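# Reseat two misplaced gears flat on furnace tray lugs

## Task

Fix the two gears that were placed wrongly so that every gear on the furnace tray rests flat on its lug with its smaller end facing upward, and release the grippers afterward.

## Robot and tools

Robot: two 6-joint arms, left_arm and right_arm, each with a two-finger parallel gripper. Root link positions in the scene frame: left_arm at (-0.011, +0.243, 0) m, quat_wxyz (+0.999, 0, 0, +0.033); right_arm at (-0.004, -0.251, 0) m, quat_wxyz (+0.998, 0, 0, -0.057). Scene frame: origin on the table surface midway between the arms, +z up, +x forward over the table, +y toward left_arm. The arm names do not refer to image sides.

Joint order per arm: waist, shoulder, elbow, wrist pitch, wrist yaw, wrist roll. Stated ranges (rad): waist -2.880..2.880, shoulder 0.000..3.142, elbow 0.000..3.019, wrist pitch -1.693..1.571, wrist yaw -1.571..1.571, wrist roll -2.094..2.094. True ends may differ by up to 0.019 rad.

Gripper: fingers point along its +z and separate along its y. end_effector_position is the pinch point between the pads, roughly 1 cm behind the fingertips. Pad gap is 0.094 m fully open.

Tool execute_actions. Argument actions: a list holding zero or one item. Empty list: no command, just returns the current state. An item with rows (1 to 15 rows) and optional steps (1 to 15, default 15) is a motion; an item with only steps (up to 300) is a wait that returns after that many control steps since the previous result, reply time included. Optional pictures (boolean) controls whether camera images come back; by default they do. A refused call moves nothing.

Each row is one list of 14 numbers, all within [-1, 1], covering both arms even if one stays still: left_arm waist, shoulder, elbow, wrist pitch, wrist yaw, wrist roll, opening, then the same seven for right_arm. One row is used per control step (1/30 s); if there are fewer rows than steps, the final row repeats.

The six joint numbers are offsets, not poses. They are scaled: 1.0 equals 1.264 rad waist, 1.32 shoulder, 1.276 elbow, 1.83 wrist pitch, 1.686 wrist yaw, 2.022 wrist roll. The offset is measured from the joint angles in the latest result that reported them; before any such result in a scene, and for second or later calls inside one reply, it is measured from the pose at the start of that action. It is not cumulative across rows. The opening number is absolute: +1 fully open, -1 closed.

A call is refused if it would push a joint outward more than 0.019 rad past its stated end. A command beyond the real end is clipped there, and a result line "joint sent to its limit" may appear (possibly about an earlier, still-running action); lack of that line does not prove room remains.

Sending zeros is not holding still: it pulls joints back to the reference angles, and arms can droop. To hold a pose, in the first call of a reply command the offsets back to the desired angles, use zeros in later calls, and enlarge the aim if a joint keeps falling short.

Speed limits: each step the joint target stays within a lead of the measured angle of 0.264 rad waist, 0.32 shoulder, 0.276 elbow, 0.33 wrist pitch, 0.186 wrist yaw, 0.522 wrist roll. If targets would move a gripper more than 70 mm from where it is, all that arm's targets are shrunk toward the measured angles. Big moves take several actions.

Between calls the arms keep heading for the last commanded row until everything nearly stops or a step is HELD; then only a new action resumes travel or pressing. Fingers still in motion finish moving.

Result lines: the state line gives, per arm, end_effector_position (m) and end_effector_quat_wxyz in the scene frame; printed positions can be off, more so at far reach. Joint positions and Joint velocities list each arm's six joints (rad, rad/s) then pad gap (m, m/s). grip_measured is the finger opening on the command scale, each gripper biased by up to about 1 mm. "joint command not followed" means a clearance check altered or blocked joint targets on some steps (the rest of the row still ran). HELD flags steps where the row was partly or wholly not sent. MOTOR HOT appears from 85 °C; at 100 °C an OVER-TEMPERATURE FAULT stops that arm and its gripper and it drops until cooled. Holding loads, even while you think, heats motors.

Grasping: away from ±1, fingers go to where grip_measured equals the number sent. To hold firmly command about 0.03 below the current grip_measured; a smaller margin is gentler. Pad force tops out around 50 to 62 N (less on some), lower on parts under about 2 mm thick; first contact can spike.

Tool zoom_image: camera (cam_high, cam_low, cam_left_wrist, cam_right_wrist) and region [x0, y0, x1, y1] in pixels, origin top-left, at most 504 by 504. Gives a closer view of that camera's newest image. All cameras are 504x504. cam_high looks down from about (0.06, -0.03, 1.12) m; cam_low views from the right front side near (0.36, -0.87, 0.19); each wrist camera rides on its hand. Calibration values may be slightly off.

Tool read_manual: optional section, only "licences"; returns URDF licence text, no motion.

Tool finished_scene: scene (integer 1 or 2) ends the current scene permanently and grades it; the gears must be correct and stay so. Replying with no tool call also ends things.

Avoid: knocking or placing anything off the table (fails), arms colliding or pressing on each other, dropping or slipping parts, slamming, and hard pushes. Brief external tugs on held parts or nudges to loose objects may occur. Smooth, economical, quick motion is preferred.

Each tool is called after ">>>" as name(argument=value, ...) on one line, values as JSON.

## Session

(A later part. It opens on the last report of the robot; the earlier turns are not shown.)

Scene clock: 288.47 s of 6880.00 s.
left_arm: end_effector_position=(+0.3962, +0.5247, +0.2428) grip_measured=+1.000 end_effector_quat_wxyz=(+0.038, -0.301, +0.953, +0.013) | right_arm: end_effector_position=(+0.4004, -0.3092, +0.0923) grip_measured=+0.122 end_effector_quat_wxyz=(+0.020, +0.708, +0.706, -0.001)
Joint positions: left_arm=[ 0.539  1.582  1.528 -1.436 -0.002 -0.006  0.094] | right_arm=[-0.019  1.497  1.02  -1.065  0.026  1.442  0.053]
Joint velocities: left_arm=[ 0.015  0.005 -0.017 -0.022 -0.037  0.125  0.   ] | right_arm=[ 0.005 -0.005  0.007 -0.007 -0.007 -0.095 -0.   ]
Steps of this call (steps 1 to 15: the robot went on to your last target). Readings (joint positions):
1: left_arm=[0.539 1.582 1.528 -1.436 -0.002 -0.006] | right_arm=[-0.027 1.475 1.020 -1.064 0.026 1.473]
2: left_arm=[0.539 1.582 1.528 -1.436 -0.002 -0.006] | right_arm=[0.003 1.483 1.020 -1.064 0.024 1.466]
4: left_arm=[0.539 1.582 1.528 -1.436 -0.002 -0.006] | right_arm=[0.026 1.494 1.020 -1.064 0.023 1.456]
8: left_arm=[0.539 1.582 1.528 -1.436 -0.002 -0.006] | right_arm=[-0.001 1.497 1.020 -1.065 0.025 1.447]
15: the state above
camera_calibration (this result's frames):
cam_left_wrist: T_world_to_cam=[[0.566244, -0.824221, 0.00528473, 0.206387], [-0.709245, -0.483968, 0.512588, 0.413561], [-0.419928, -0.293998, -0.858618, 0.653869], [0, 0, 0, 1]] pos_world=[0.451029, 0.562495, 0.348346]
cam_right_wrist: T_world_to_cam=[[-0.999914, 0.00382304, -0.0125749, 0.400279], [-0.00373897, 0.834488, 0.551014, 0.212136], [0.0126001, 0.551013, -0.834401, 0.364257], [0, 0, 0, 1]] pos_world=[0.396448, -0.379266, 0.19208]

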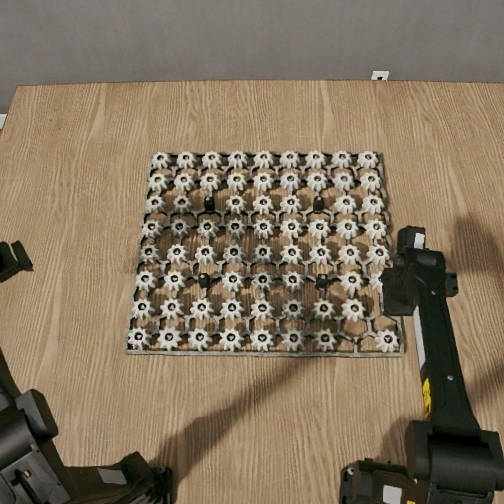

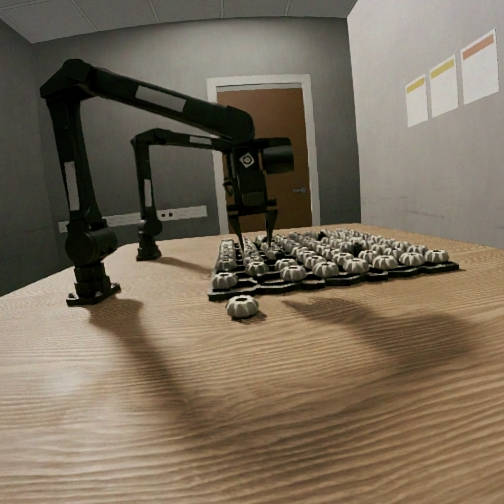

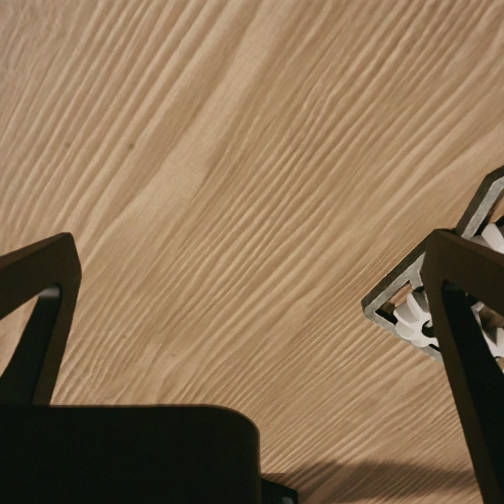

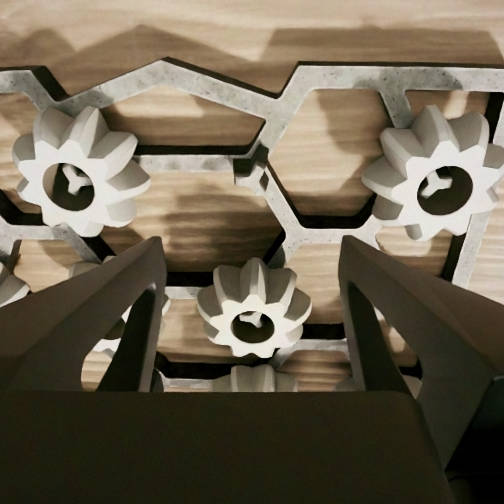

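>>> execute_actions(actions=[{"rows":[[0,0,0,0,0,0,1,-0.1,0,0,0,0,0.03,0.45],[0,0,0,0,0,0,1,-0.2,0.02,0,0,0,0.06,0.45],[0,0,0,0,0,0,1,-0.245,0.05,0,0.01,0,0.06,0.45],[0,0,0,0,0,0,1,-0.245,0.08,0,0.02,0,0.06,0.45],[0,0,0,0,0,0,1,-0.245,0.10,0,0.028,0,0.06,0.45]]}])

>>> execute_actions(actions=[{"rows":[[0,0,0,0,0,0,1,0,0,0,0,0,0,0.45]],"steps":10}])

Scene clock: 294.77 s of 6880.00 s.
left_arm: end_effector_position=(+0.3962, +0.5247, +0.2428) grip_measured=+1.000 end_effector_quat_wxyz=(+0.038, -0.301, +0.953, +0.013) | right_arm: end_effector_position=(+0.3595, -0.4374, +0.0357) grip_measured=+0.448 end_effector_quat_wxyz=(-0.025, +0.843, +0.537, -0.032)
Joint positions: left_arm=[ 0.539  1.582  1.528 -1.436 -0.002 -0.006  0.094] | right_arm=[-0.348  1.642  1.02  -1.025  0.03   1.546  0.068]
Joint velocities: left_arm=[-0.005 -0.005  0.002  0.022  0.051 -0.022  0.   ] | right_arm=[ 0.22  -0.054 -0.012  0.032 -0.081  0.007 -0.001]
Steps of this call (steps 1 to 15: the robot went on to your last target; steps 16 to 90: nothing new was sent; then 2.80 s passed at rest; steps 91 to 105: all 15 steps of this action). Readings (joint positions):
91: left_arm=[0.539 1.582 1.528 -1.436 -0.002 -0.006] | right_arm=[-0.027 1.497 1.020 -1.065 0.023 1.447]
92: left_arm=[0.539 1.582 1.528 -1.436 -0.002 -0.006] | right_arm=[-0.046 1.497 1.020 -1.065 0.020 1.460]
94: left_arm=[0.539 1.582 1.528 -1.436 -0.002 -0.006] | right_arm=[-0.125 1.503 1.020 -1.062 0.019 1.480]
98: left_arm=[0.539 1.582 1.528 -1.436 -0.002 -0.006] | right_arm=[-0.308 1.569 1.020 -1.030 0.027 1.518]
105: the state above
camera_calibration (this result's frames):
cam_left_wrist: T_world_to_cam=[[0.566244, -0.824221, 0.00528473, 0.206387], [-0.709245, -0.483968, 0.512588, 0.413561], [-0.419928, -0.293998, -0.858618, 0.653869], [0, 0, 0, 1]] pos_world=[0.451029, 0.562495, 0.348346]
cam_right_wrist: T_world_to_cam=[[-0.901952, 0.42226, 0.09044, 0.50327], [0.39863, 0.733594, 0.550394, 0.161366], [0.166063, 0.532481, -0.829992, 0.324718], [0, 0, 0, 1]] pos_world=[0.335676, -0.503794, 0.135183]

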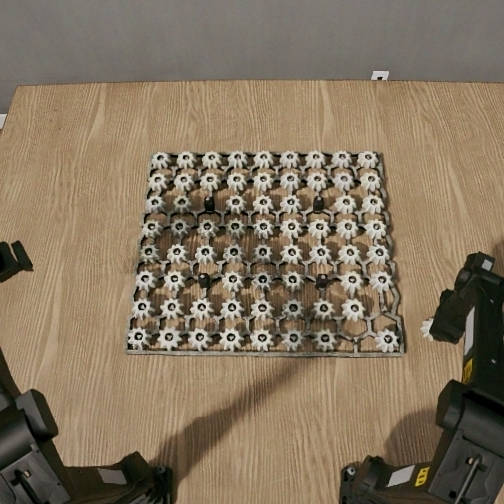

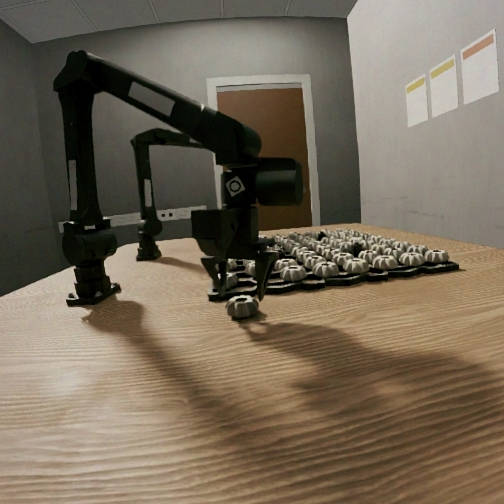

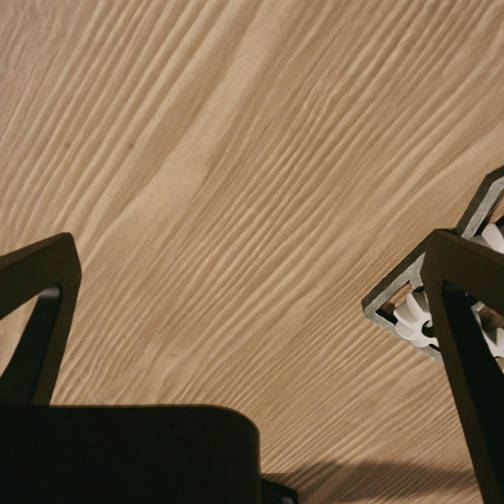

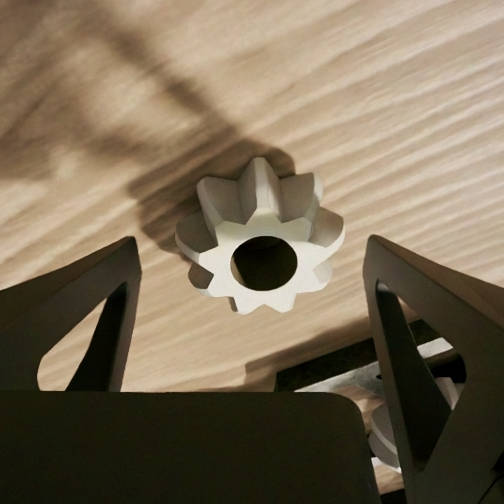

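Scene clock: 295.10 s of 6880.00 s.
left_arm: end_effector_position=(+0.3962, +0.5247, +0.2428) grip_measured=+1.000 end_effector_quat_wxyz=(+0.038, -0.301, +0.953, +0.013) | right_arm: end_effector_position=(+0.3611, -0.4348, +0.0367) grip_measured=+0.448 end_effector_quat_wxyz=(-0.024, +0.841, +0.540, -0.032)
Joint positions: left_arm=[ 0.539  1.582  1.528 -1.436 -0.002 -0.006  0.094] | right_arm=[-0.341  1.64   1.02  -1.025  0.029  1.547  0.068]
Joint velocities: left_arm=[-0.015 -0.005 -0.017  0.017  0.037  0.022  0.   ] | right_arm=[-0.005 -0.005 -0.012  0.002 -0.037  0.051  0.   ]
Steps of this call (steps 1 to 10: all 10 steps of this action). Readings (joint positions):
1: left_arm=[0.539 1.582 1.528 -1.436 -0.002 -0.006] | right_arm=[-0.342 1.641 1.020 -1.025 0.029 1.547]
2: left_arm=[0.539 1.582 1.528 -1.436 -0.002 -0.006] | right_arm=[-0.339 1.640 1.020 -1.025 0.029 1.547]
4: left_arm=[0.539 1.582 1.528 -1.436 -0.002 -0.006] | right_arm=[-0.340 1.640 1.020 -1.025 0.029 1.547]
8: left_arm=[0.539 1.582 1.528 -1.436 -0.002 -0.006] | right_arm=[-0.341 1.640 1.020 -1.025 0.029 1.547]
10: the state above
camera_calibration (this result's frames):
cam_left_wrist: T_world_to_cam=[[0.566244, -0.824221, 0.00528473, 0.206387], [-0.709245, -0.483968, 0.512588, 0.413561], [-0.419928, -0.293998, -0.858618, 0.653869], [0, 0, 0, 1]] pos_world=[0.451029, 0.562495, 0.348346]
cam_right_wrist: T_world_to_cam=[[-0.905077, 0.416173, 0.0873817, 0.502215], [0.392004, 0.736869, 0.550778, 0.16207], [0.16483, 0.532751, -0.830065, 0.324499], [0, 0, 0, 1]] pos_world=[0.337524, -0.50131, 0.136206]

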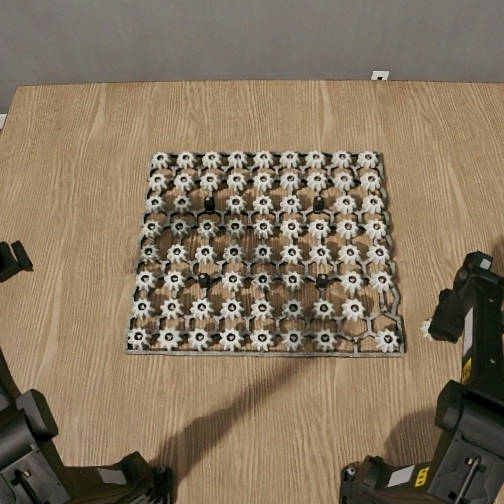

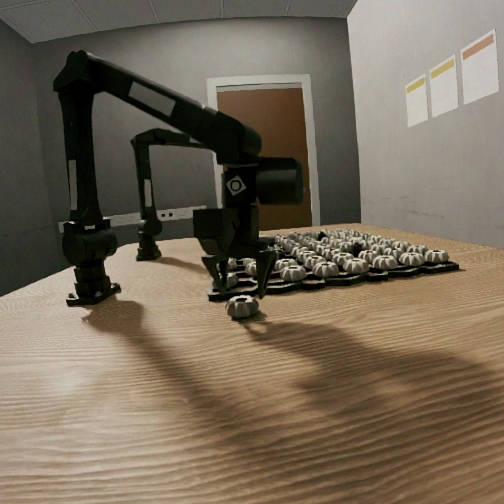

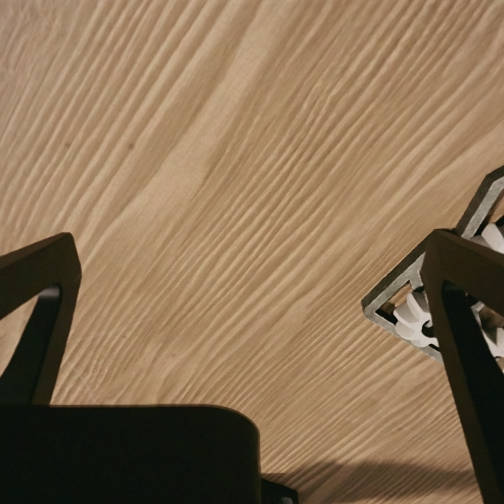

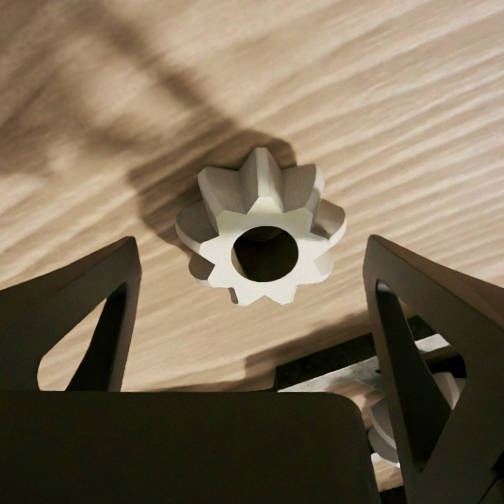

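>>> execute_actions(actions=[{"rows":[[0,0,0,0,0,0,1,0.004,0.03,0,0.005,0,0.085,0.45],[0,0,0,0,0,0,1,0.004,0.045,0,0.008,0,0.085,0.45],[0,0,0,0,0,0,1,0.004,0.056,0,0.008,0,0.085,0.45]]}])

Scene clock: 300.50 s of 6880.00 s.
left_arm: end_effector_position=(+0.3962, +0.5247, +0.2428) grip_measured=+1.000 end_effector_quat_wxyz=(+0.038, -0.301, +0.953, +0.013) | right_arm: end_effector_position=(+0.3551, -0.4319, +0.0097) grip_measured=+0.449 end_effector_quat_wxyz=(-0.048, +0.879, +0.472, -0.053)
Joint positions: left_arm=[ 0.539  1.582  1.528 -1.436 -0.002 -0.006  0.094] | right_arm=[-0.341  1.71   1.02  -1.022  0.029  1.703  0.068]
Joint velocities: left_arm=[-0.005  0.015  0.017  0.002  0.007 -0.007  0.   ] | right_arm=[-0.005  0.005 -0.012 -0.007 -0.066  0.051 -0.001]
Steps of this call (steps 1 to 15: the robot went on to your last target; steps 16 to 90: nothing new was sent; then 1.90 s passed at rest; steps 91 to 105: all 15 steps of this action). Readings (joint positions):
91: left_arm=[0.539 1.582 1.528 -1.436 -0.002 -0.006] | right_arm=[-0.341 1.641 1.020 -1.025 0.029 1.570]
92: left_arm=[0.539 1.582 1.528 -1.436 -0.002 -0.006] | right_arm=[-0.341 1.644 1.020 -1.025 0.029 1.598]
94: left_arm=[0.539 1.582 1.528 -1.436 -0.002 -0.006] | right_arm=[-0.341 1.660 1.020 -1.023 0.029 1.638]
98: left_arm=[0.539 1.582 1.528 -1.436 -0.002 -0.006] | right_arm=[-0.341 1.700 1.020 -1.022 0.029 1.680]
105: the state above
camera_calibration (this result's frames):
cam_left_wrist: T_world_to_cam=[[0.566244, -0.824221, 0.00528473, 0.206387], [-0.709245, -0.483968, 0.512588, 0.413561], [-0.419928, -0.293998, -0.858618, 0.653869], [0, 0, 0, 1]] pos_world=[0.451029, 0.562495, 0.348346]
cam_right_wrist: T_world_to_cam=[[-0.822407, 0.549335, 0.147909, 0.525472], [0.534862, 0.658034, 0.530013, 0.0925584], [0.193826, 0.514998, -0.83499, 0.283593], [0, 0, 0, 1]] pos_world=[0.327679, -0.495617, 0.110018]

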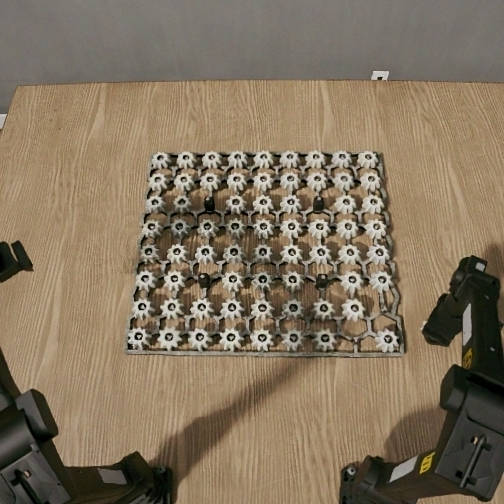

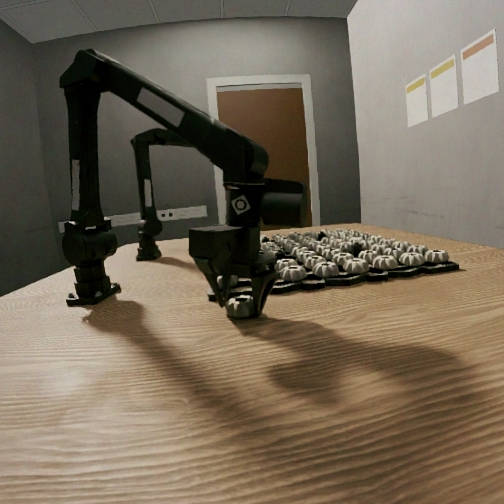

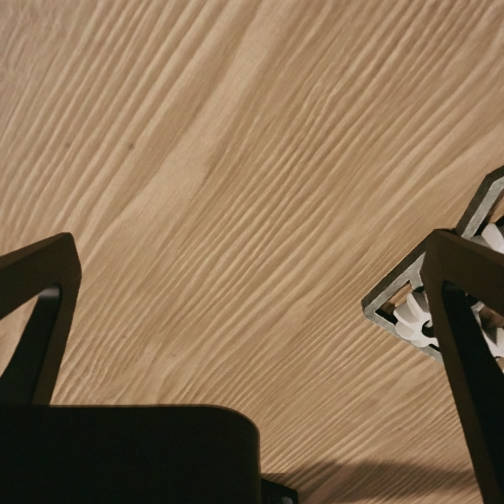

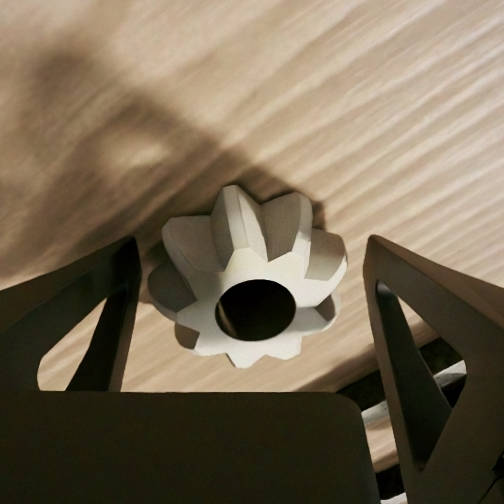

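>>> execute_actions(actions=[{"rows":[[0,0,0,0,0,0,1,-0.025,0,0,0.006,0,0,0.45],[0,0,0,0,0,0,1,-0.025,0,0,0.006,0,0,0.45],[0,0,0,0,0,0,1,-0.025,0,0,0.006,0,0,0.45],[0,0,0,0,0,0,1,-0.025,0,0,0.006,0,0,0.45],[0,0,0,0,0,0,1,-0.025,0,0,0.006,0,0,0.45],[0,0,0,0,0,0,1,-0.025,0,0,0.006,0,0,0.35],[0,0,0,0,0,0,1,-0.025,0,0,0.006,0,0,0.25],[0,0,0,0,0,0,1,-0.025,0,0,0.006,0,0,0.15],[0,0,0,0,0,0,1,-0.025,0,0,0.006,0,0,0.0]]}])

>>> execute_actions(actions=[{"steps":20}])

Scene clock: 306.00 s of 6880.00 s.
left_arm: end_effector_position=(+0.3962, +0.5247, +0.2428) grip_measured=+1.000 end_effector_quat_wxyz=(+0.038, -0.301, +0.953, +0.013) | right_arm: end_effector_position=(+0.3497, -0.4431, +0.0098) grip_measured=+0.002 end_effector_quat_wxyz=(-0.047, +0.887, +0.457, -0.053)
Joint positions: left_arm=[ 0.539  1.582  1.528 -1.436 -0.002 -0.006  0.094] | right_arm=[-0.371  1.71   1.02  -1.02   0.032  1.708  0.047]
Joint velocities: left_arm=[-0.005 -0.024  0.007  0.017 -0.022 -0.022  0.   ] | right_arm=[-0.005 -0.005 -0.017  0.007  0.051  0.022 -0.   ]
Steps of this call (steps 1 to 15: the robot went on to your last target; steps 16 to 90: nothing new was sent; then 2.00 s passed at rest; steps 91 to 105: all 15 steps of this action). Readings (joint positions):
91: left_arm=[0.539 1.582 1.528 -1.436 -0.002 -0.006] | right_arm=[-0.342 1.710 1.020 -1.022 0.029 1.709]
92: left_arm=[0.539 1.582 1.528 -1.436 -0.002 -0.006] | right_arm=[-0.346 1.710 1.020 -1.022 0.029 1.709]
94: left_arm=[0.539 1.582 1.528 -1.436 -0.002 -0.006] | right_arm=[-0.356 1.710 1.020 -1.022 0.029 1.709]
98: left_arm=[0.539 1.582 1.528 -1.436 -0.002 -0.006] | right_arm=[-0.370 1.710 1.020 -1.022 0.029 1.709]
105: the state above
camera_calibration (this result's frames):
cam_left_wrist: T_world_to_cam=[[0.566244, -0.824221, 0.00528473, 0.206387], [-0.709245, -0.483968, 0.512588, 0.413561], [-0.419928, -0.293998, -0.858618, 0.653869], [0, 0, 0, 1]] pos_world=[0.451029, 0.562495, 0.348346]
cam_right_wrist: T_world_to_cam=[[-0.802913, 0.5781, 0.145369, 0.533131], [0.557279, 0.641399, 0.527302, 0.087621], [0.211594, 0.504389, -0.83715, 0.279635], [0, 0, 0, 1]] pos_world=[0.320059, -0.505448, 0.110393]

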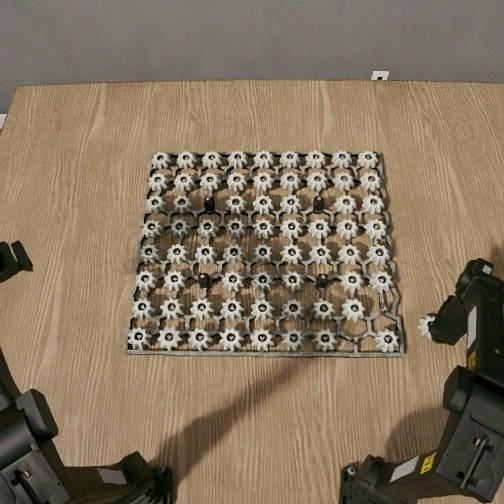

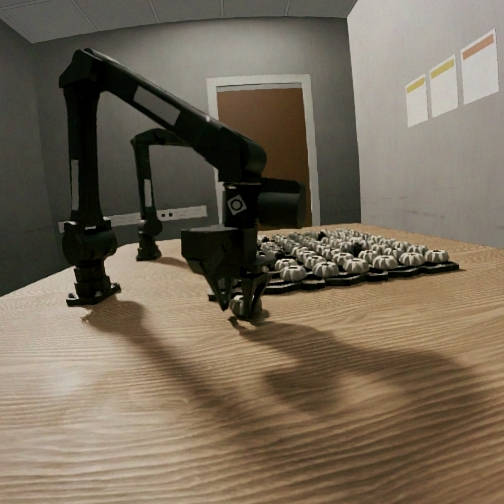

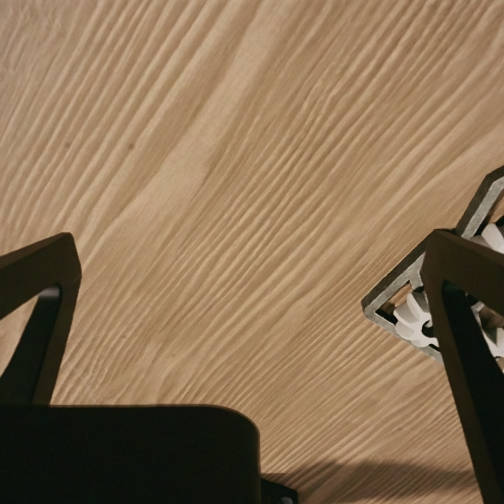

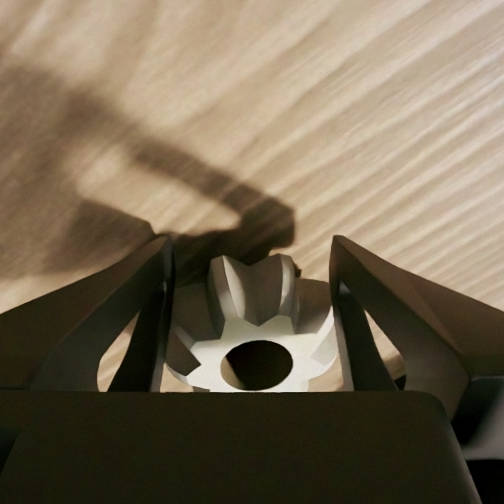

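Scene clock: 306.67 s of 6880.00 s.
left_arm: end_effector_position=(+0.3962, +0.5247, +0.2428) grip_measured=+1.000 end_effector_quat_wxyz=(+0.038, -0.301, +0.953, +0.013) | right_arm: end_effector_position=(+0.3497, -0.4431, +0.0098) grip_measured=+0.002 end_effector_quat_wxyz=(-0.047, +0.887, +0.457, -0.053)
Joint positions: left_arm=[ 0.539  1.582  1.528 -1.436 -0.002 -0.006  0.094] | right_arm=[-0.371  1.71   1.02  -1.02   0.032  1.708  0.047]
Joint velocities: left_arm=[ 0.005 -0.005 -0.002  0.002 -0.007  0.037  0.   ] | right_arm=[ 0.005 -0.005  0.002 -0.002  0.007  0.007 -0.   ]
Steps of this call (steps 1 to 15: the robot went on to your last target; steps 16 to 20: nothing new was sent). Readings (joint positions):
1: left_arm=[0.539 1.582 1.528 -1.436 -0.002 -0.006] | right_arm=[-0.371 1.710 1.020 -1.020 0.032 1.708]
2: left_arm=[0.539 1.582 1.528 -1.436 -0.002 -0.006] | right_arm=[-0.371 1.710 1.020 -1.020 0.032 1.708]
4: left_arm=[0.539 1.582 1.528 -1.436 -0.002 -0.006] | right_arm=[-0.371 1.710 1.020 -1.020 0.032 1.708]
8: left_arm=[0.539 1.582 1.528 -1.436 -0.002 -0.006] | right_arm=[-0.371 1.710 1.020 -1.020 0.032 1.708]
20: the state above
All arms were judged still, so your last target was given up. Only a new action makes them travel on or press farther. Fingers that are still opening or closing keep moving.
camera_calibration (this result's frames):
cam_left_wrist: T_world_to_cam=[[0.566244, -0.824221, 0.00528473, 0.206387], [-0.709245, -0.483968, 0.512588, 0.413561], [-0.419928, -0.293998, -0.858618, 0.653869], [0, 0, 0, 1]] pos_world=[0.451029, 0.562495, 0.348346]
cam_right_wrist: T_world_to_cam=[[-0.802913, 0.5781, 0.145369, 0.533131], [0.557279, 0.641399, 0.527302, 0.087621], [0.211594, 0.504389, -0.83715, 0.279635], [0, 0, 0, 1]] pos_world=[0.320059, -0.505448, 0.110393]

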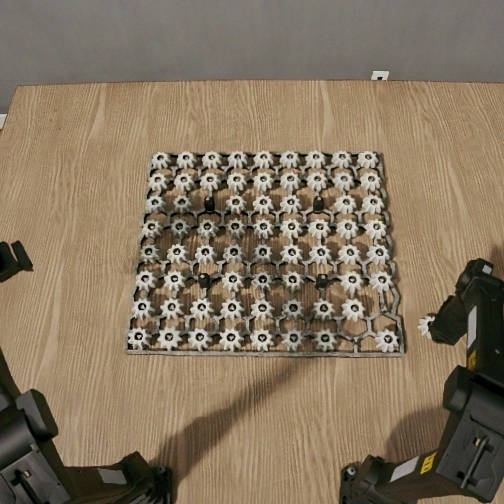

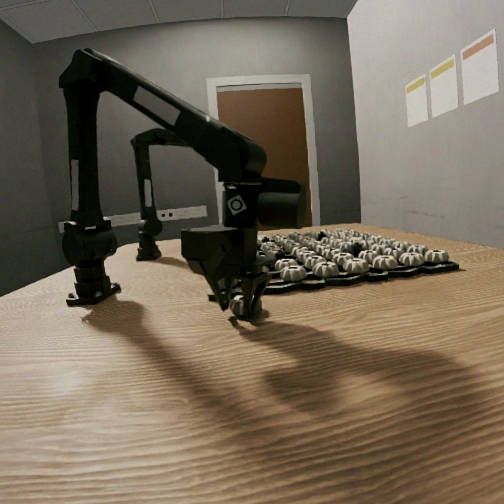

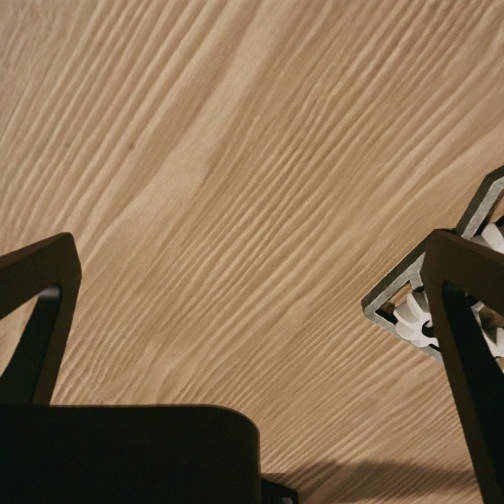

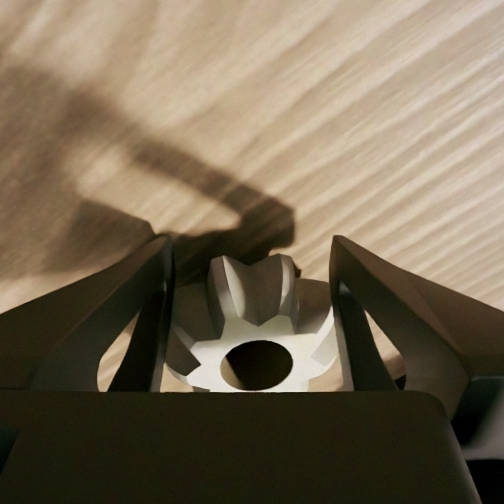

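>>> execute_actions(actions=[{"rows":[[0,0,0,0,0,0,1,0,0,0,0,0,0,0.5],[0,0,0,0,0,0,1,0,0,0,0,0,0,0.5],[0,0,0,0,0,0,1,0,0,0,0,0,0,0.5],[0,0,0,0,0,0,1,0,0,0,0,0,0,0.5],[0,0,0,0,0,0,1,0.03,0,0,0,0,0,0.5],[0,0,0,0,0,0,1,0.055,0,0,0,0,0,0.5]]}])

Scene clock: 310.90 s of 6880.00 s.
left_arm: end_effector_position=(+0.3962, +0.5247, +0.2428) grip_measured=+1.000 end_effector_quat_wxyz=(+0.038, -0.301, +0.953, +0.013) | right_arm: end_effector_position=(+0.3634, -0.4156, +0.0098) grip_measured=+0.499 end_effector_quat_wxyz=(-0.045, +0.869, +0.490, -0.055)
Joint positions: left_arm=[ 0.539  1.582  1.528 -1.436 -0.002 -0.006  0.094] | right_arm=[-0.294  1.71   1.02  -1.02   0.033  1.708  0.07 ]
Joint velocities: left_arm=[-0.005 -0.005  0.037 -0.012  0.007 -0.007  0.   ] | right_arm=[-0.024 -0.005 -0.012 -0.007  0.037 -0.037  0.001]
Steps of this call (steps 1 to 90: nothing new was sent; then 0.73 s passed at rest; steps 91 to 105: all 15 steps of this action). Readings (joint positions):
91: left_arm=[0.539 1.582 1.528 -1.436 -0.002 -0.006] | right_arm=[-0.371 1.710 1.020 -1.020 0.032 1.708]
92: left_arm=[0.539 1.582 1.528 -1.436 -0.002 -0.006] | right_arm=[-0.371 1.710 1.020 -1.020 0.032 1.708]
94: left_arm=[0.539 1.582 1.528 -1.436 -0.002 -0.006] | right_arm=[-0.371 1.710 1.020 -1.020 0.032 1.708]
98: left_arm=[0.539 1.582 1.528 -1.436 -0.002 -0.006] | right_arm=[-0.339 1.710 1.020 -1.020 0.033 1.708]
105: the state above
camera_calibration (this result's frames):
cam_left_wrist: T_world_to_cam=[[0.566244, -0.824221, 0.00528473, 0.206387], [-0.709245, -0.483968, 0.512588, 0.413561], [-0.419928, -0.293998, -0.858618, 0.653869], [0, 0, 0, 1]] pos_world=[0.451029, 0.562495, 0.348346]
cam_right_wrist: T_world_to_cam=[[-0.844848, 0.514909, 0.145265, 0.517168], [0.506595, 0.682622, 0.526677, 0.0979223], [0.17203, 0.518553, -0.837561, 0.283143], [0, 0, 0, 1]] pos_world=[0.338612, -0.479962, 0.11045]

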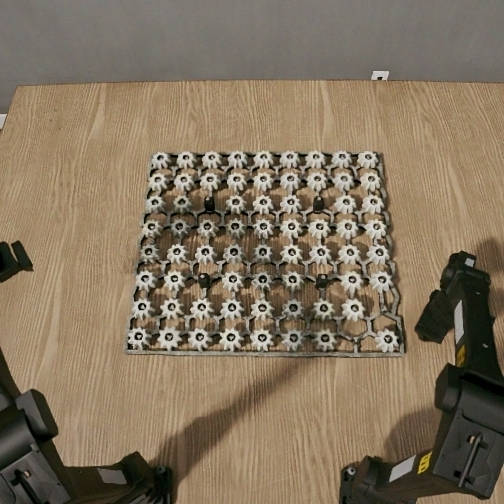

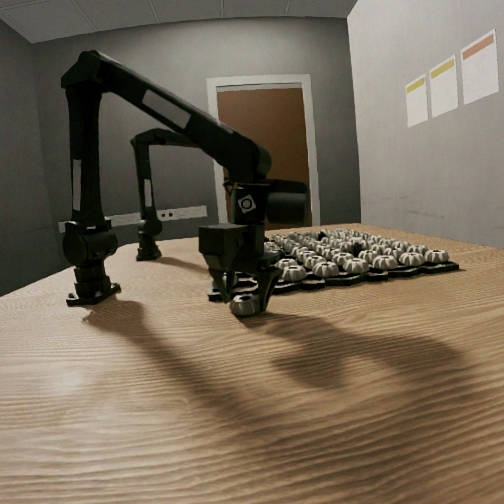

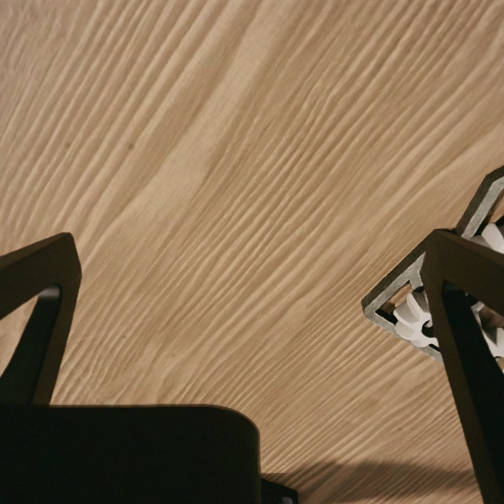

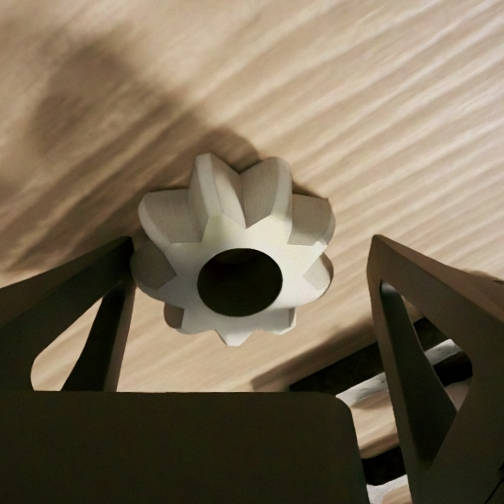

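>>> execute_actions(actions=[{"rows":[[0,0,0,0,0,0,1,0,0,0,0,0,0,0.4],[0,0,0,0,0,0,1,0,0,0,0,0,0,0.3],[0,0,0,0,0,0,1,0,0,0,0,0,0,0.22],[0,0,0,0,0,0,1,0,0,0,0,0,0,0.15],[0,0,0,0,0,0,1,0,0,0,0,0,0,0.1],[0,0,0,0,0,0,1,0,0,0,0,0,0,0.02]]}])

>>> execute_actions(actions=[{"steps":15}])

Scene clock: 317.43 s of 6880.00 s.
left_arm: end_effector_position=(+0.3962, +0.5247, +0.2428) grip_measured=+1.000 end_effector_quat_wxyz=(+0.038, -0.301, +0.953, +0.013) | right_arm: end_effector_position=(+0.3633, -0.4158, +0.0098) grip_measured=+0.191 end_effector_quat_wxyz=(-0.045, +0.869, +0.490, -0.055)
Joint positions: left_arm=[ 0.539  1.582  1.528 -1.436 -0.002 -0.006  0.094] | right_arm=[-0.294  1.71   1.02  -1.02   0.033  1.708  0.056]
Joint velocities: left_arm=[ 0.005  0.005 -0.002 -0.002 -0.095 -0.037  0.   ] | right_arm=[ 0.005 -0.015  0.002  0.017 -0.051  0.081 -0.   ]
Steps of this call (steps 1 to 15: the robot went on to your last target; steps 16 to 90: nothing new was sent; then 3.03 s passed at rest; steps 91 to 105: all 15 steps of this action). Readings (joint positions):
91: left_arm=[0.539 1.582 1.528 -1.436 -0.002 -0.006] | right_arm=[-0.294 1.710 1.020 -1.020 0.033 1.708]
92: left_arm=[0.539 1.582 1.528 -1.436 -0.002 -0.006] | right_arm=[-0.294 1.710 1.020 -1.020 0.033 1.708]
94: left_arm=[0.539 1.582 1.528 -1.436 -0.002 -0.006] | right_arm=[-0.294 1.710 1.020 -1.020 0.033 1.708]
98: left_arm=[0.539 1.582 1.528 -1.436 -0.002 -0.006] | right_arm=[-0.294 1.710 1.020 -1.020 0.033 1.708]
105: the state above
camera_calibration (this result's frames):
cam_left_wrist: T_world_to_cam=[[0.566244, -0.824221, 0.00528473, 0.206387], [-0.709245, -0.483968, 0.512588, 0.413561], [-0.419928, -0.293998, -0.858618, 0.653869], [0, 0, 0, 1]] pos_world=[0.451029, 0.562495, 0.348346]
cam_right_wrist: T_world_to_cam=[[-0.844651, 0.515231, 0.145265, 0.517249], [0.506855, 0.682428, 0.526677, 0.0978748], [0.172227, 0.518487, -0.837561, 0.283127], [0, 0, 0, 1]] pos_world=[0.338525, -0.480093, 0.11045]

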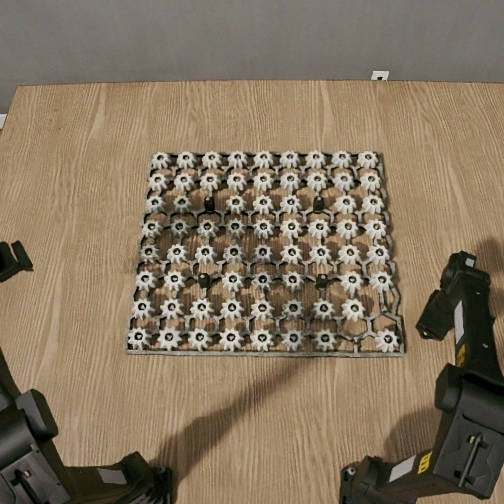

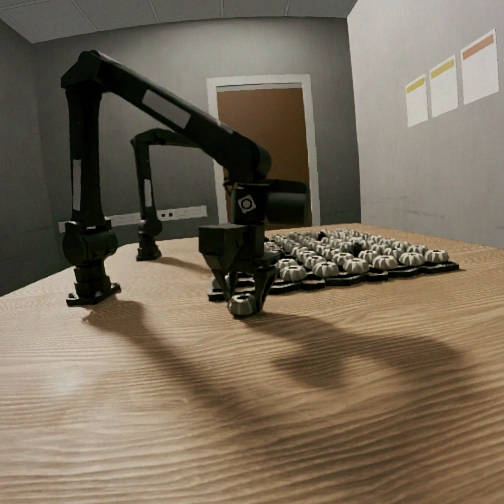

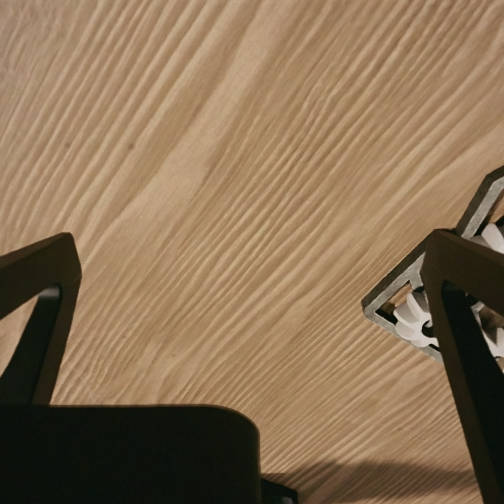

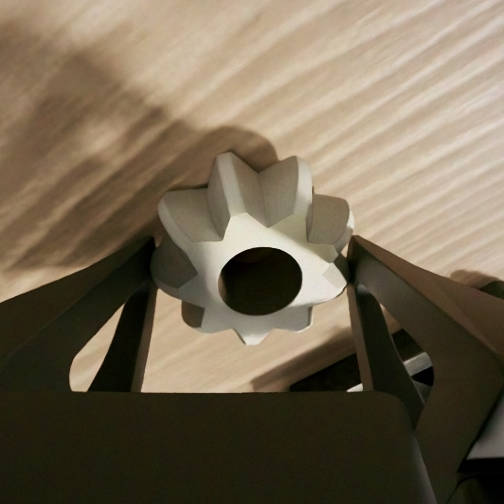

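Scene clock: 317.93 s of 6880.00 s.
left_arm: end_effector_position=(+0.3962, +0.5247, +0.2428) grip_measured=+1.000 end_effector_quat_wxyz=(+0.038, -0.301, +0.953, +0.013) | right_arm: end_effector_position=(+0.3633, -0.4158, +0.0098) grip_measured=+0.191 end_effector_quat_wxyz=(-0.045, +0.869, +0.490, -0.055)
Joint positions: left_arm=[ 0.539  1.582  1.528 -1.436 -0.002 -0.006  0.094] | right_arm=[-0.294  1.71   1.02  -1.02   0.033  1.708  0.056]
Joint velocities: left_arm=[-0.015  0.005 -0.007  0.007  0.007  0.037  0.   ] | right_arm=[-0.005 -0.005  0.007  0.007 -0.022  0.007 -0.001]
Steps of this call (steps 1 to 15: the robot went on to your last target). Readings (joint positions):
1: left_arm=[0.539 1.582 1.528 -1.436 -0.002 -0.006] | right_arm=[-0.294 1.710 1.020 -1.020 0.033 1.708]
2: left_arm=[0.539 1.582 1.528 -1.436 -0.002 -0.006] | right_arm=[-0.294 1.710 1.020 -1.020 0.033 1.708]
4: left_arm=[0.539 1.582 1.528 -1.436 -0.002 -0.006] | right_arm=[-0.294 1.710 1.020 -1.020 0.033 1.708]
8: left_arm=[0.539 1.582 1.528 -1.436 -0.002 -0.006] | right_arm=[-0.294 1.710 1.020 -1.020 0.033 1.708]
15: the state above
All arms were judged still, so your last target was given up. Only a new action makes them travel on or press farther. Fingers that are still opening or closing keep moving.
camera_calibration (this result's frames):
cam_left_wrist: T_world_to_cam=[[0.566244, -0.824221, 0.00528473, 0.206387], [-0.709245, -0.483968, 0.512588, 0.413561], [-0.419928, -0.293998, -0.858618, 0.653869], [0, 0, 0, 1]] pos_world=[0.451029, 0.562495, 0.348346]
cam_right_wrist: T_world_to_cam=[[-0.844651, 0.515231, 0.145265, 0.517249], [0.506855, 0.682428, 0.526677, 0.0978748], [0.172227, 0.518487, -0.837561, 0.283127], [0, 0, 0, 1]] pos_world=[0.338525, -0.480093, 0.11045]

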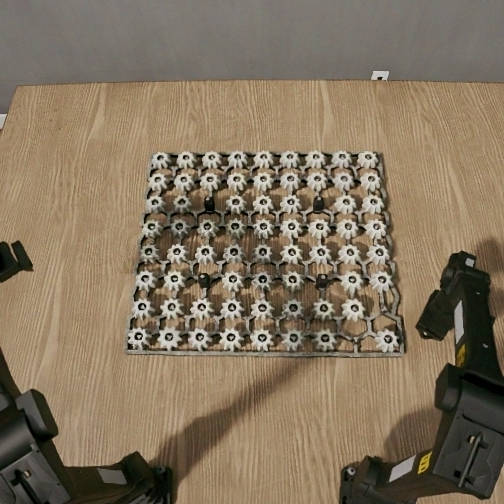

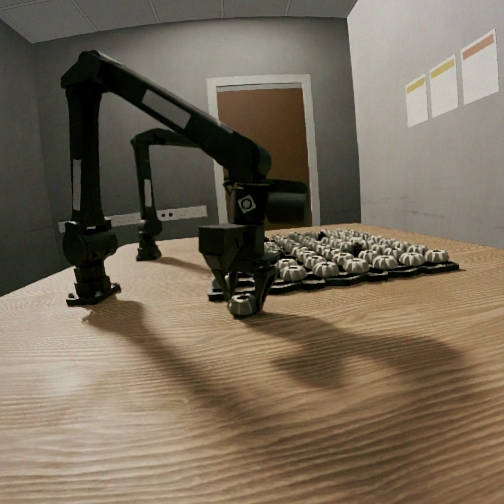

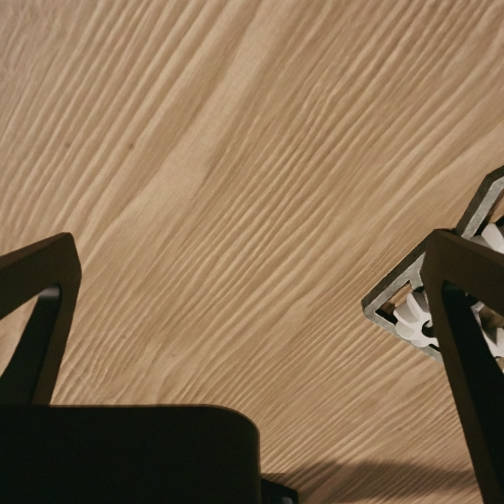

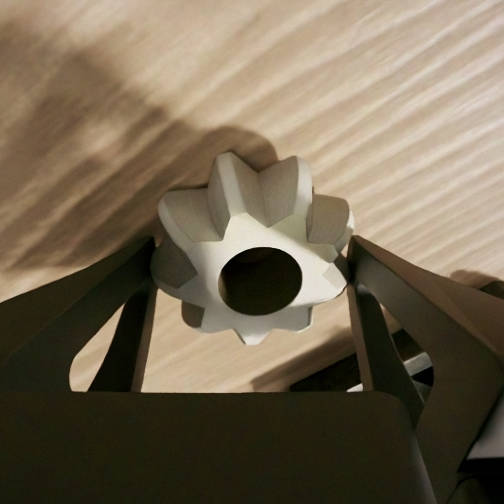

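>>> execute_actions(actions=[{"rows":[[0,0,0,0,0,0,1,0,-0.02,0,0,0,0,0.14],[0,0,0,0,0,0,1,0,-0.04,0,-0.005,0,0,0.14],[0,0,0,0,0,0,1,0,-0.06,0,-0.01,0,0,0.14],[0,0,0,0,0,0,1,0,-0.08,0,-0.015,0,0,0.14],[0,0,0,0,0,0,1,0,-0.10,0,-0.02,0,-0.01,0.14],[0,0,0,0,0,0,1,0,-0.12,0,-0.025,0,-0.02,0.14],[0,0,0,0,0,0,1,0,-0.14,0,-0.025,0,-0.03,0.14],[0,0,0,0,0,0,1,0,-0.165,0,-0.025,0,-0.04,0.14],[0,0,0,0,0,0,1,0.02,-0.165,0,-0.025,0,-0.05,0.14],[0,0,0,0,0,0,1,0.04,-0.165,0,-0.025,0,-0.06,0.14],[0,0,0,0,0,0,1,0.06,-0.165,0,-0.025,0,-0.07,0.14],[0,0,0,0,0,0,1,0.08,-0.165,0,-0.025,0,-0.08,0.14],[0,0,0,0,0,0,1,0.1,-0.165,0,-0.025,0,-0.09,0.14],[0,0,0,0,0,0,1,0.12,-0.165,0,-0.025,0,-0.1,0.14],[0,0,0,0,0,0,1,0.14,-0.165,0,-0.025,0,-0.11,0.14]]}])

>>> execute_actions(actions=[{"rows":[[0,0,0,0,0,0,1,0.03,0,0,0,0,-0.02,0.14],[0,0,0,0,0,0,1,0.05,0,0,0,0,-0.03,0.14],[0,0,0,0,0,0,1,0.07,0,0,0,0,-0.03,0.14],[0,0,0,0,0,0,1,0.09,0,0,0,0,-0.03,0.14],[0,0,0,0,0,0,1,0.1,0,0,0,0,-0.03,0.14]]}])

Scene clock: 327.80 s of 6880.00 s.
left_arm: end_effector_position=(+0.3962, +0.5247, +0.2428) grip_measured=+1.000 end_effector_quat_wxyz=(+0.038, -0.301, +0.953, +0.013) | right_arm: end_effector_position=(+0.3848, -0.3801, +0.1046) grip_measured=+0.191 end_effector_quat_wxyz=(+0.040, +0.807, +0.589, +0.006)
Joint positions: left_arm=[ 0.539  1.582  1.528 -1.436 -0.002 -0.006  0.094] | right_arm=[-0.192  1.459  1.013 -1.053  0.037  1.574  0.056]
Joint velocities: left_arm=[ 0.005 -0.005 -0.012 -0.002  0.022 -0.066  0.   ] | right_arm=[ 0.904 -0.005 -0.002  0.002 -0.037 -0.549  0.001]
Steps of this call (steps 1 to 90: nothing new was sent; then 6.37 s passed at rest; steps 91 to 105: all 15 steps of this action). Readings (joint positions):
91: left_arm=[0.539 1.582 1.528 -1.436 -0.002 -0.006] | right_arm=[-0.294 1.708 1.020 -1.020 0.033 1.708]
92: left_arm=[0.539 1.582 1.528 -1.436 -0.002 -0.006] | right_arm=[-0.294 1.706 1.020 -1.020 0.033 1.708]
94: left_arm=[0.539 1.582 1.528 -1.436 -0.002 -0.006] | right_arm=[-0.294 1.690 1.018 -1.023 0.033 1.708]
98: left_arm=[0.539 1.582 1.528 -1.436 -0.002 -0.006] | right_arm=[-0.294 1.599 1.013 -1.048 0.033 1.684]
105: the state above
camera_calibration (this result's frames):
cam_left_wrist: T_world_to_cam=[[0.566244, -0.824221, 0.00528473, 0.206387], [-0.709245, -0.483968, 0.512588, 0.413561], [-0.419928, -0.293998, -0.858618, 0.653869], [0, 0, 0, 1]] pos_world=[0.451029, 0.562495, 0.348346]
cam_right_wrist: T_world_to_cam=[[-0.95083, 0.304039, -0.0590137, 0.485228], [0.224723, 0.808384, 0.544072, 0.167387], [0.213125, 0.504059, -0.83696, 0.319001], [0, 0, 0, 1]] pos_world=[0.355767, -0.443636, 0.204556]

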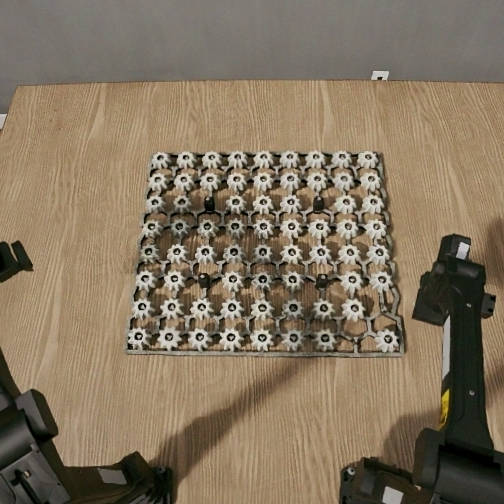

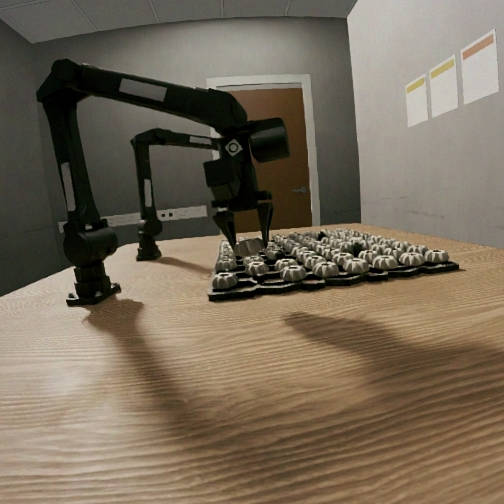

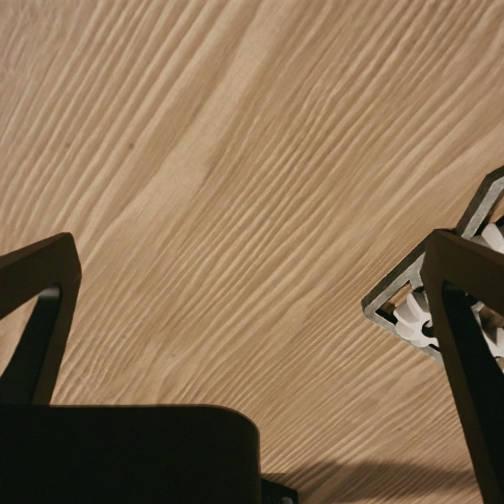

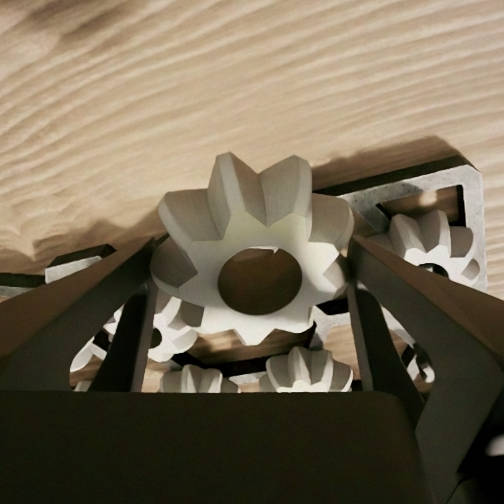

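Scene clock: 328.30 s of 6880.00 s.
left_arm: end_effector_position=(+0.3962, +0.5247, +0.2428) grip_measured=+1.000 end_effector_quat_wxyz=(+0.038, -0.301, +0.953, +0.013) | right_arm: end_effector_position=(+0.3981, -0.3268, +0.1031) grip_measured=+0.191 end_effector_quat_wxyz=(+0.037, +0.750, +0.660, +0.008)
Joint positions: left_arm=[ 0.539  1.582  1.528 -1.436 -0.002 -0.006  0.094] | right_arm=[-0.059  1.462  1.012 -1.053  0.034  1.525  0.056]
Joint velocities: left_arm=[-0.015 -0.015 -0.007  0.012  0.022  0.022  0.   ] | right_arm=[-0.005  0.005 -0.007 -0.012 -0.022 -0.051 -0.001]
Steps of this call (steps 1 to 15: all 15 steps of this action). Readings (joint positions):
1: left_arm=[0.539 1.582 1.528 -1.436 -0.002 -0.006] | right_arm=[-0.164 1.459 1.013 -1.053 0.035 1.565]
2: left_arm=[0.539 1.582 1.528 -1.436 -0.002 -0.006] | right_arm=[-0.141 1.461 1.012 -1.053 0.032 1.558]
4: left_arm=[0.539 1.582 1.528 -1.436 -0.002 -0.006] | right_arm=[-0.106 1.462 1.012 -1.053 0.033 1.545]
8: left_arm=[0.539 1.582 1.528 -1.436 -0.002 -0.006] | right_arm=[-0.062 1.462 1.012 -1.053 0.033 1.532]
15: the state above
camera_calibration (this result's frames):
cam_left_wrist: T_world_to_cam=[[0.566244, -0.824221, 0.00528473, 0.206387], [-0.709245, -0.483968, 0.512588, 0.413561], [-0.419928, -0.293998, -0.858618, 0.653869], [0, 0, 0, 1]] pos_world=[0.451029, 0.562495, 0.348346]
cam_right_wrist: T_world_to_cam=[[-0.990472, 0.126919, -0.0534574, 0.438911], [0.0776951, 0.835467, 0.544021, 0.18949], [0.113708, 0.534684, -0.837367, 0.337697], [0, 0, 0, 1]] pos_world=[0.381607, -0.39458, 0.203153]

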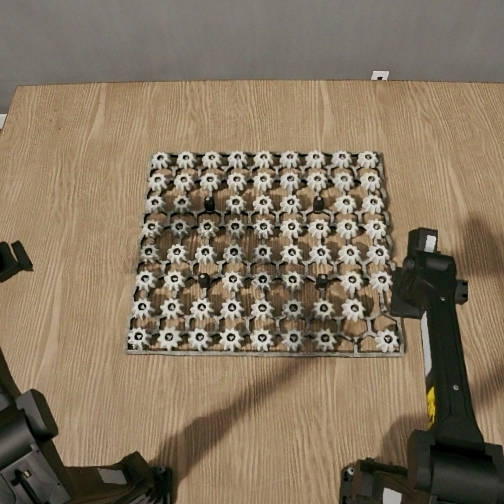

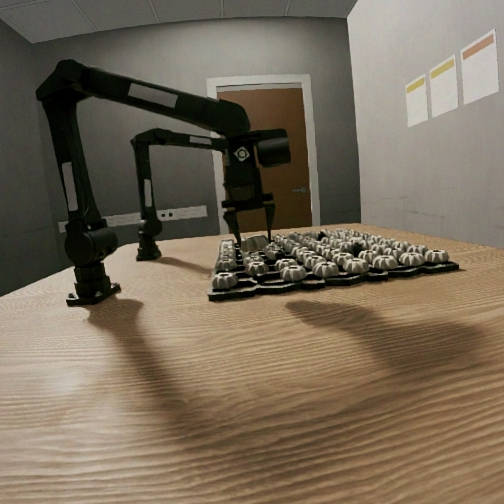

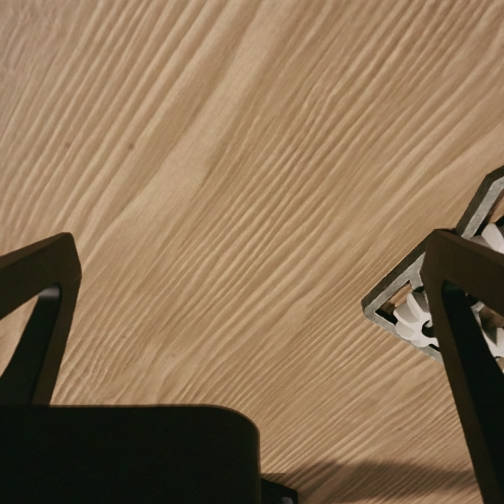

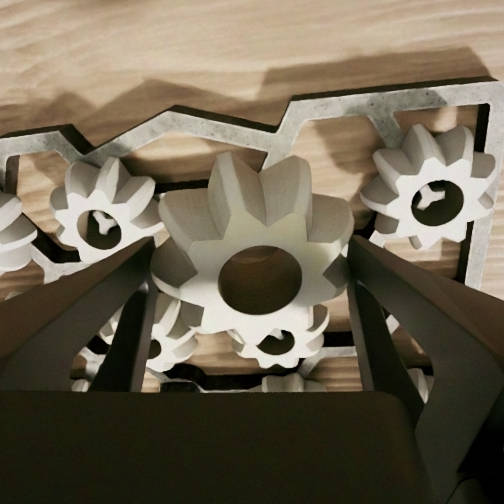

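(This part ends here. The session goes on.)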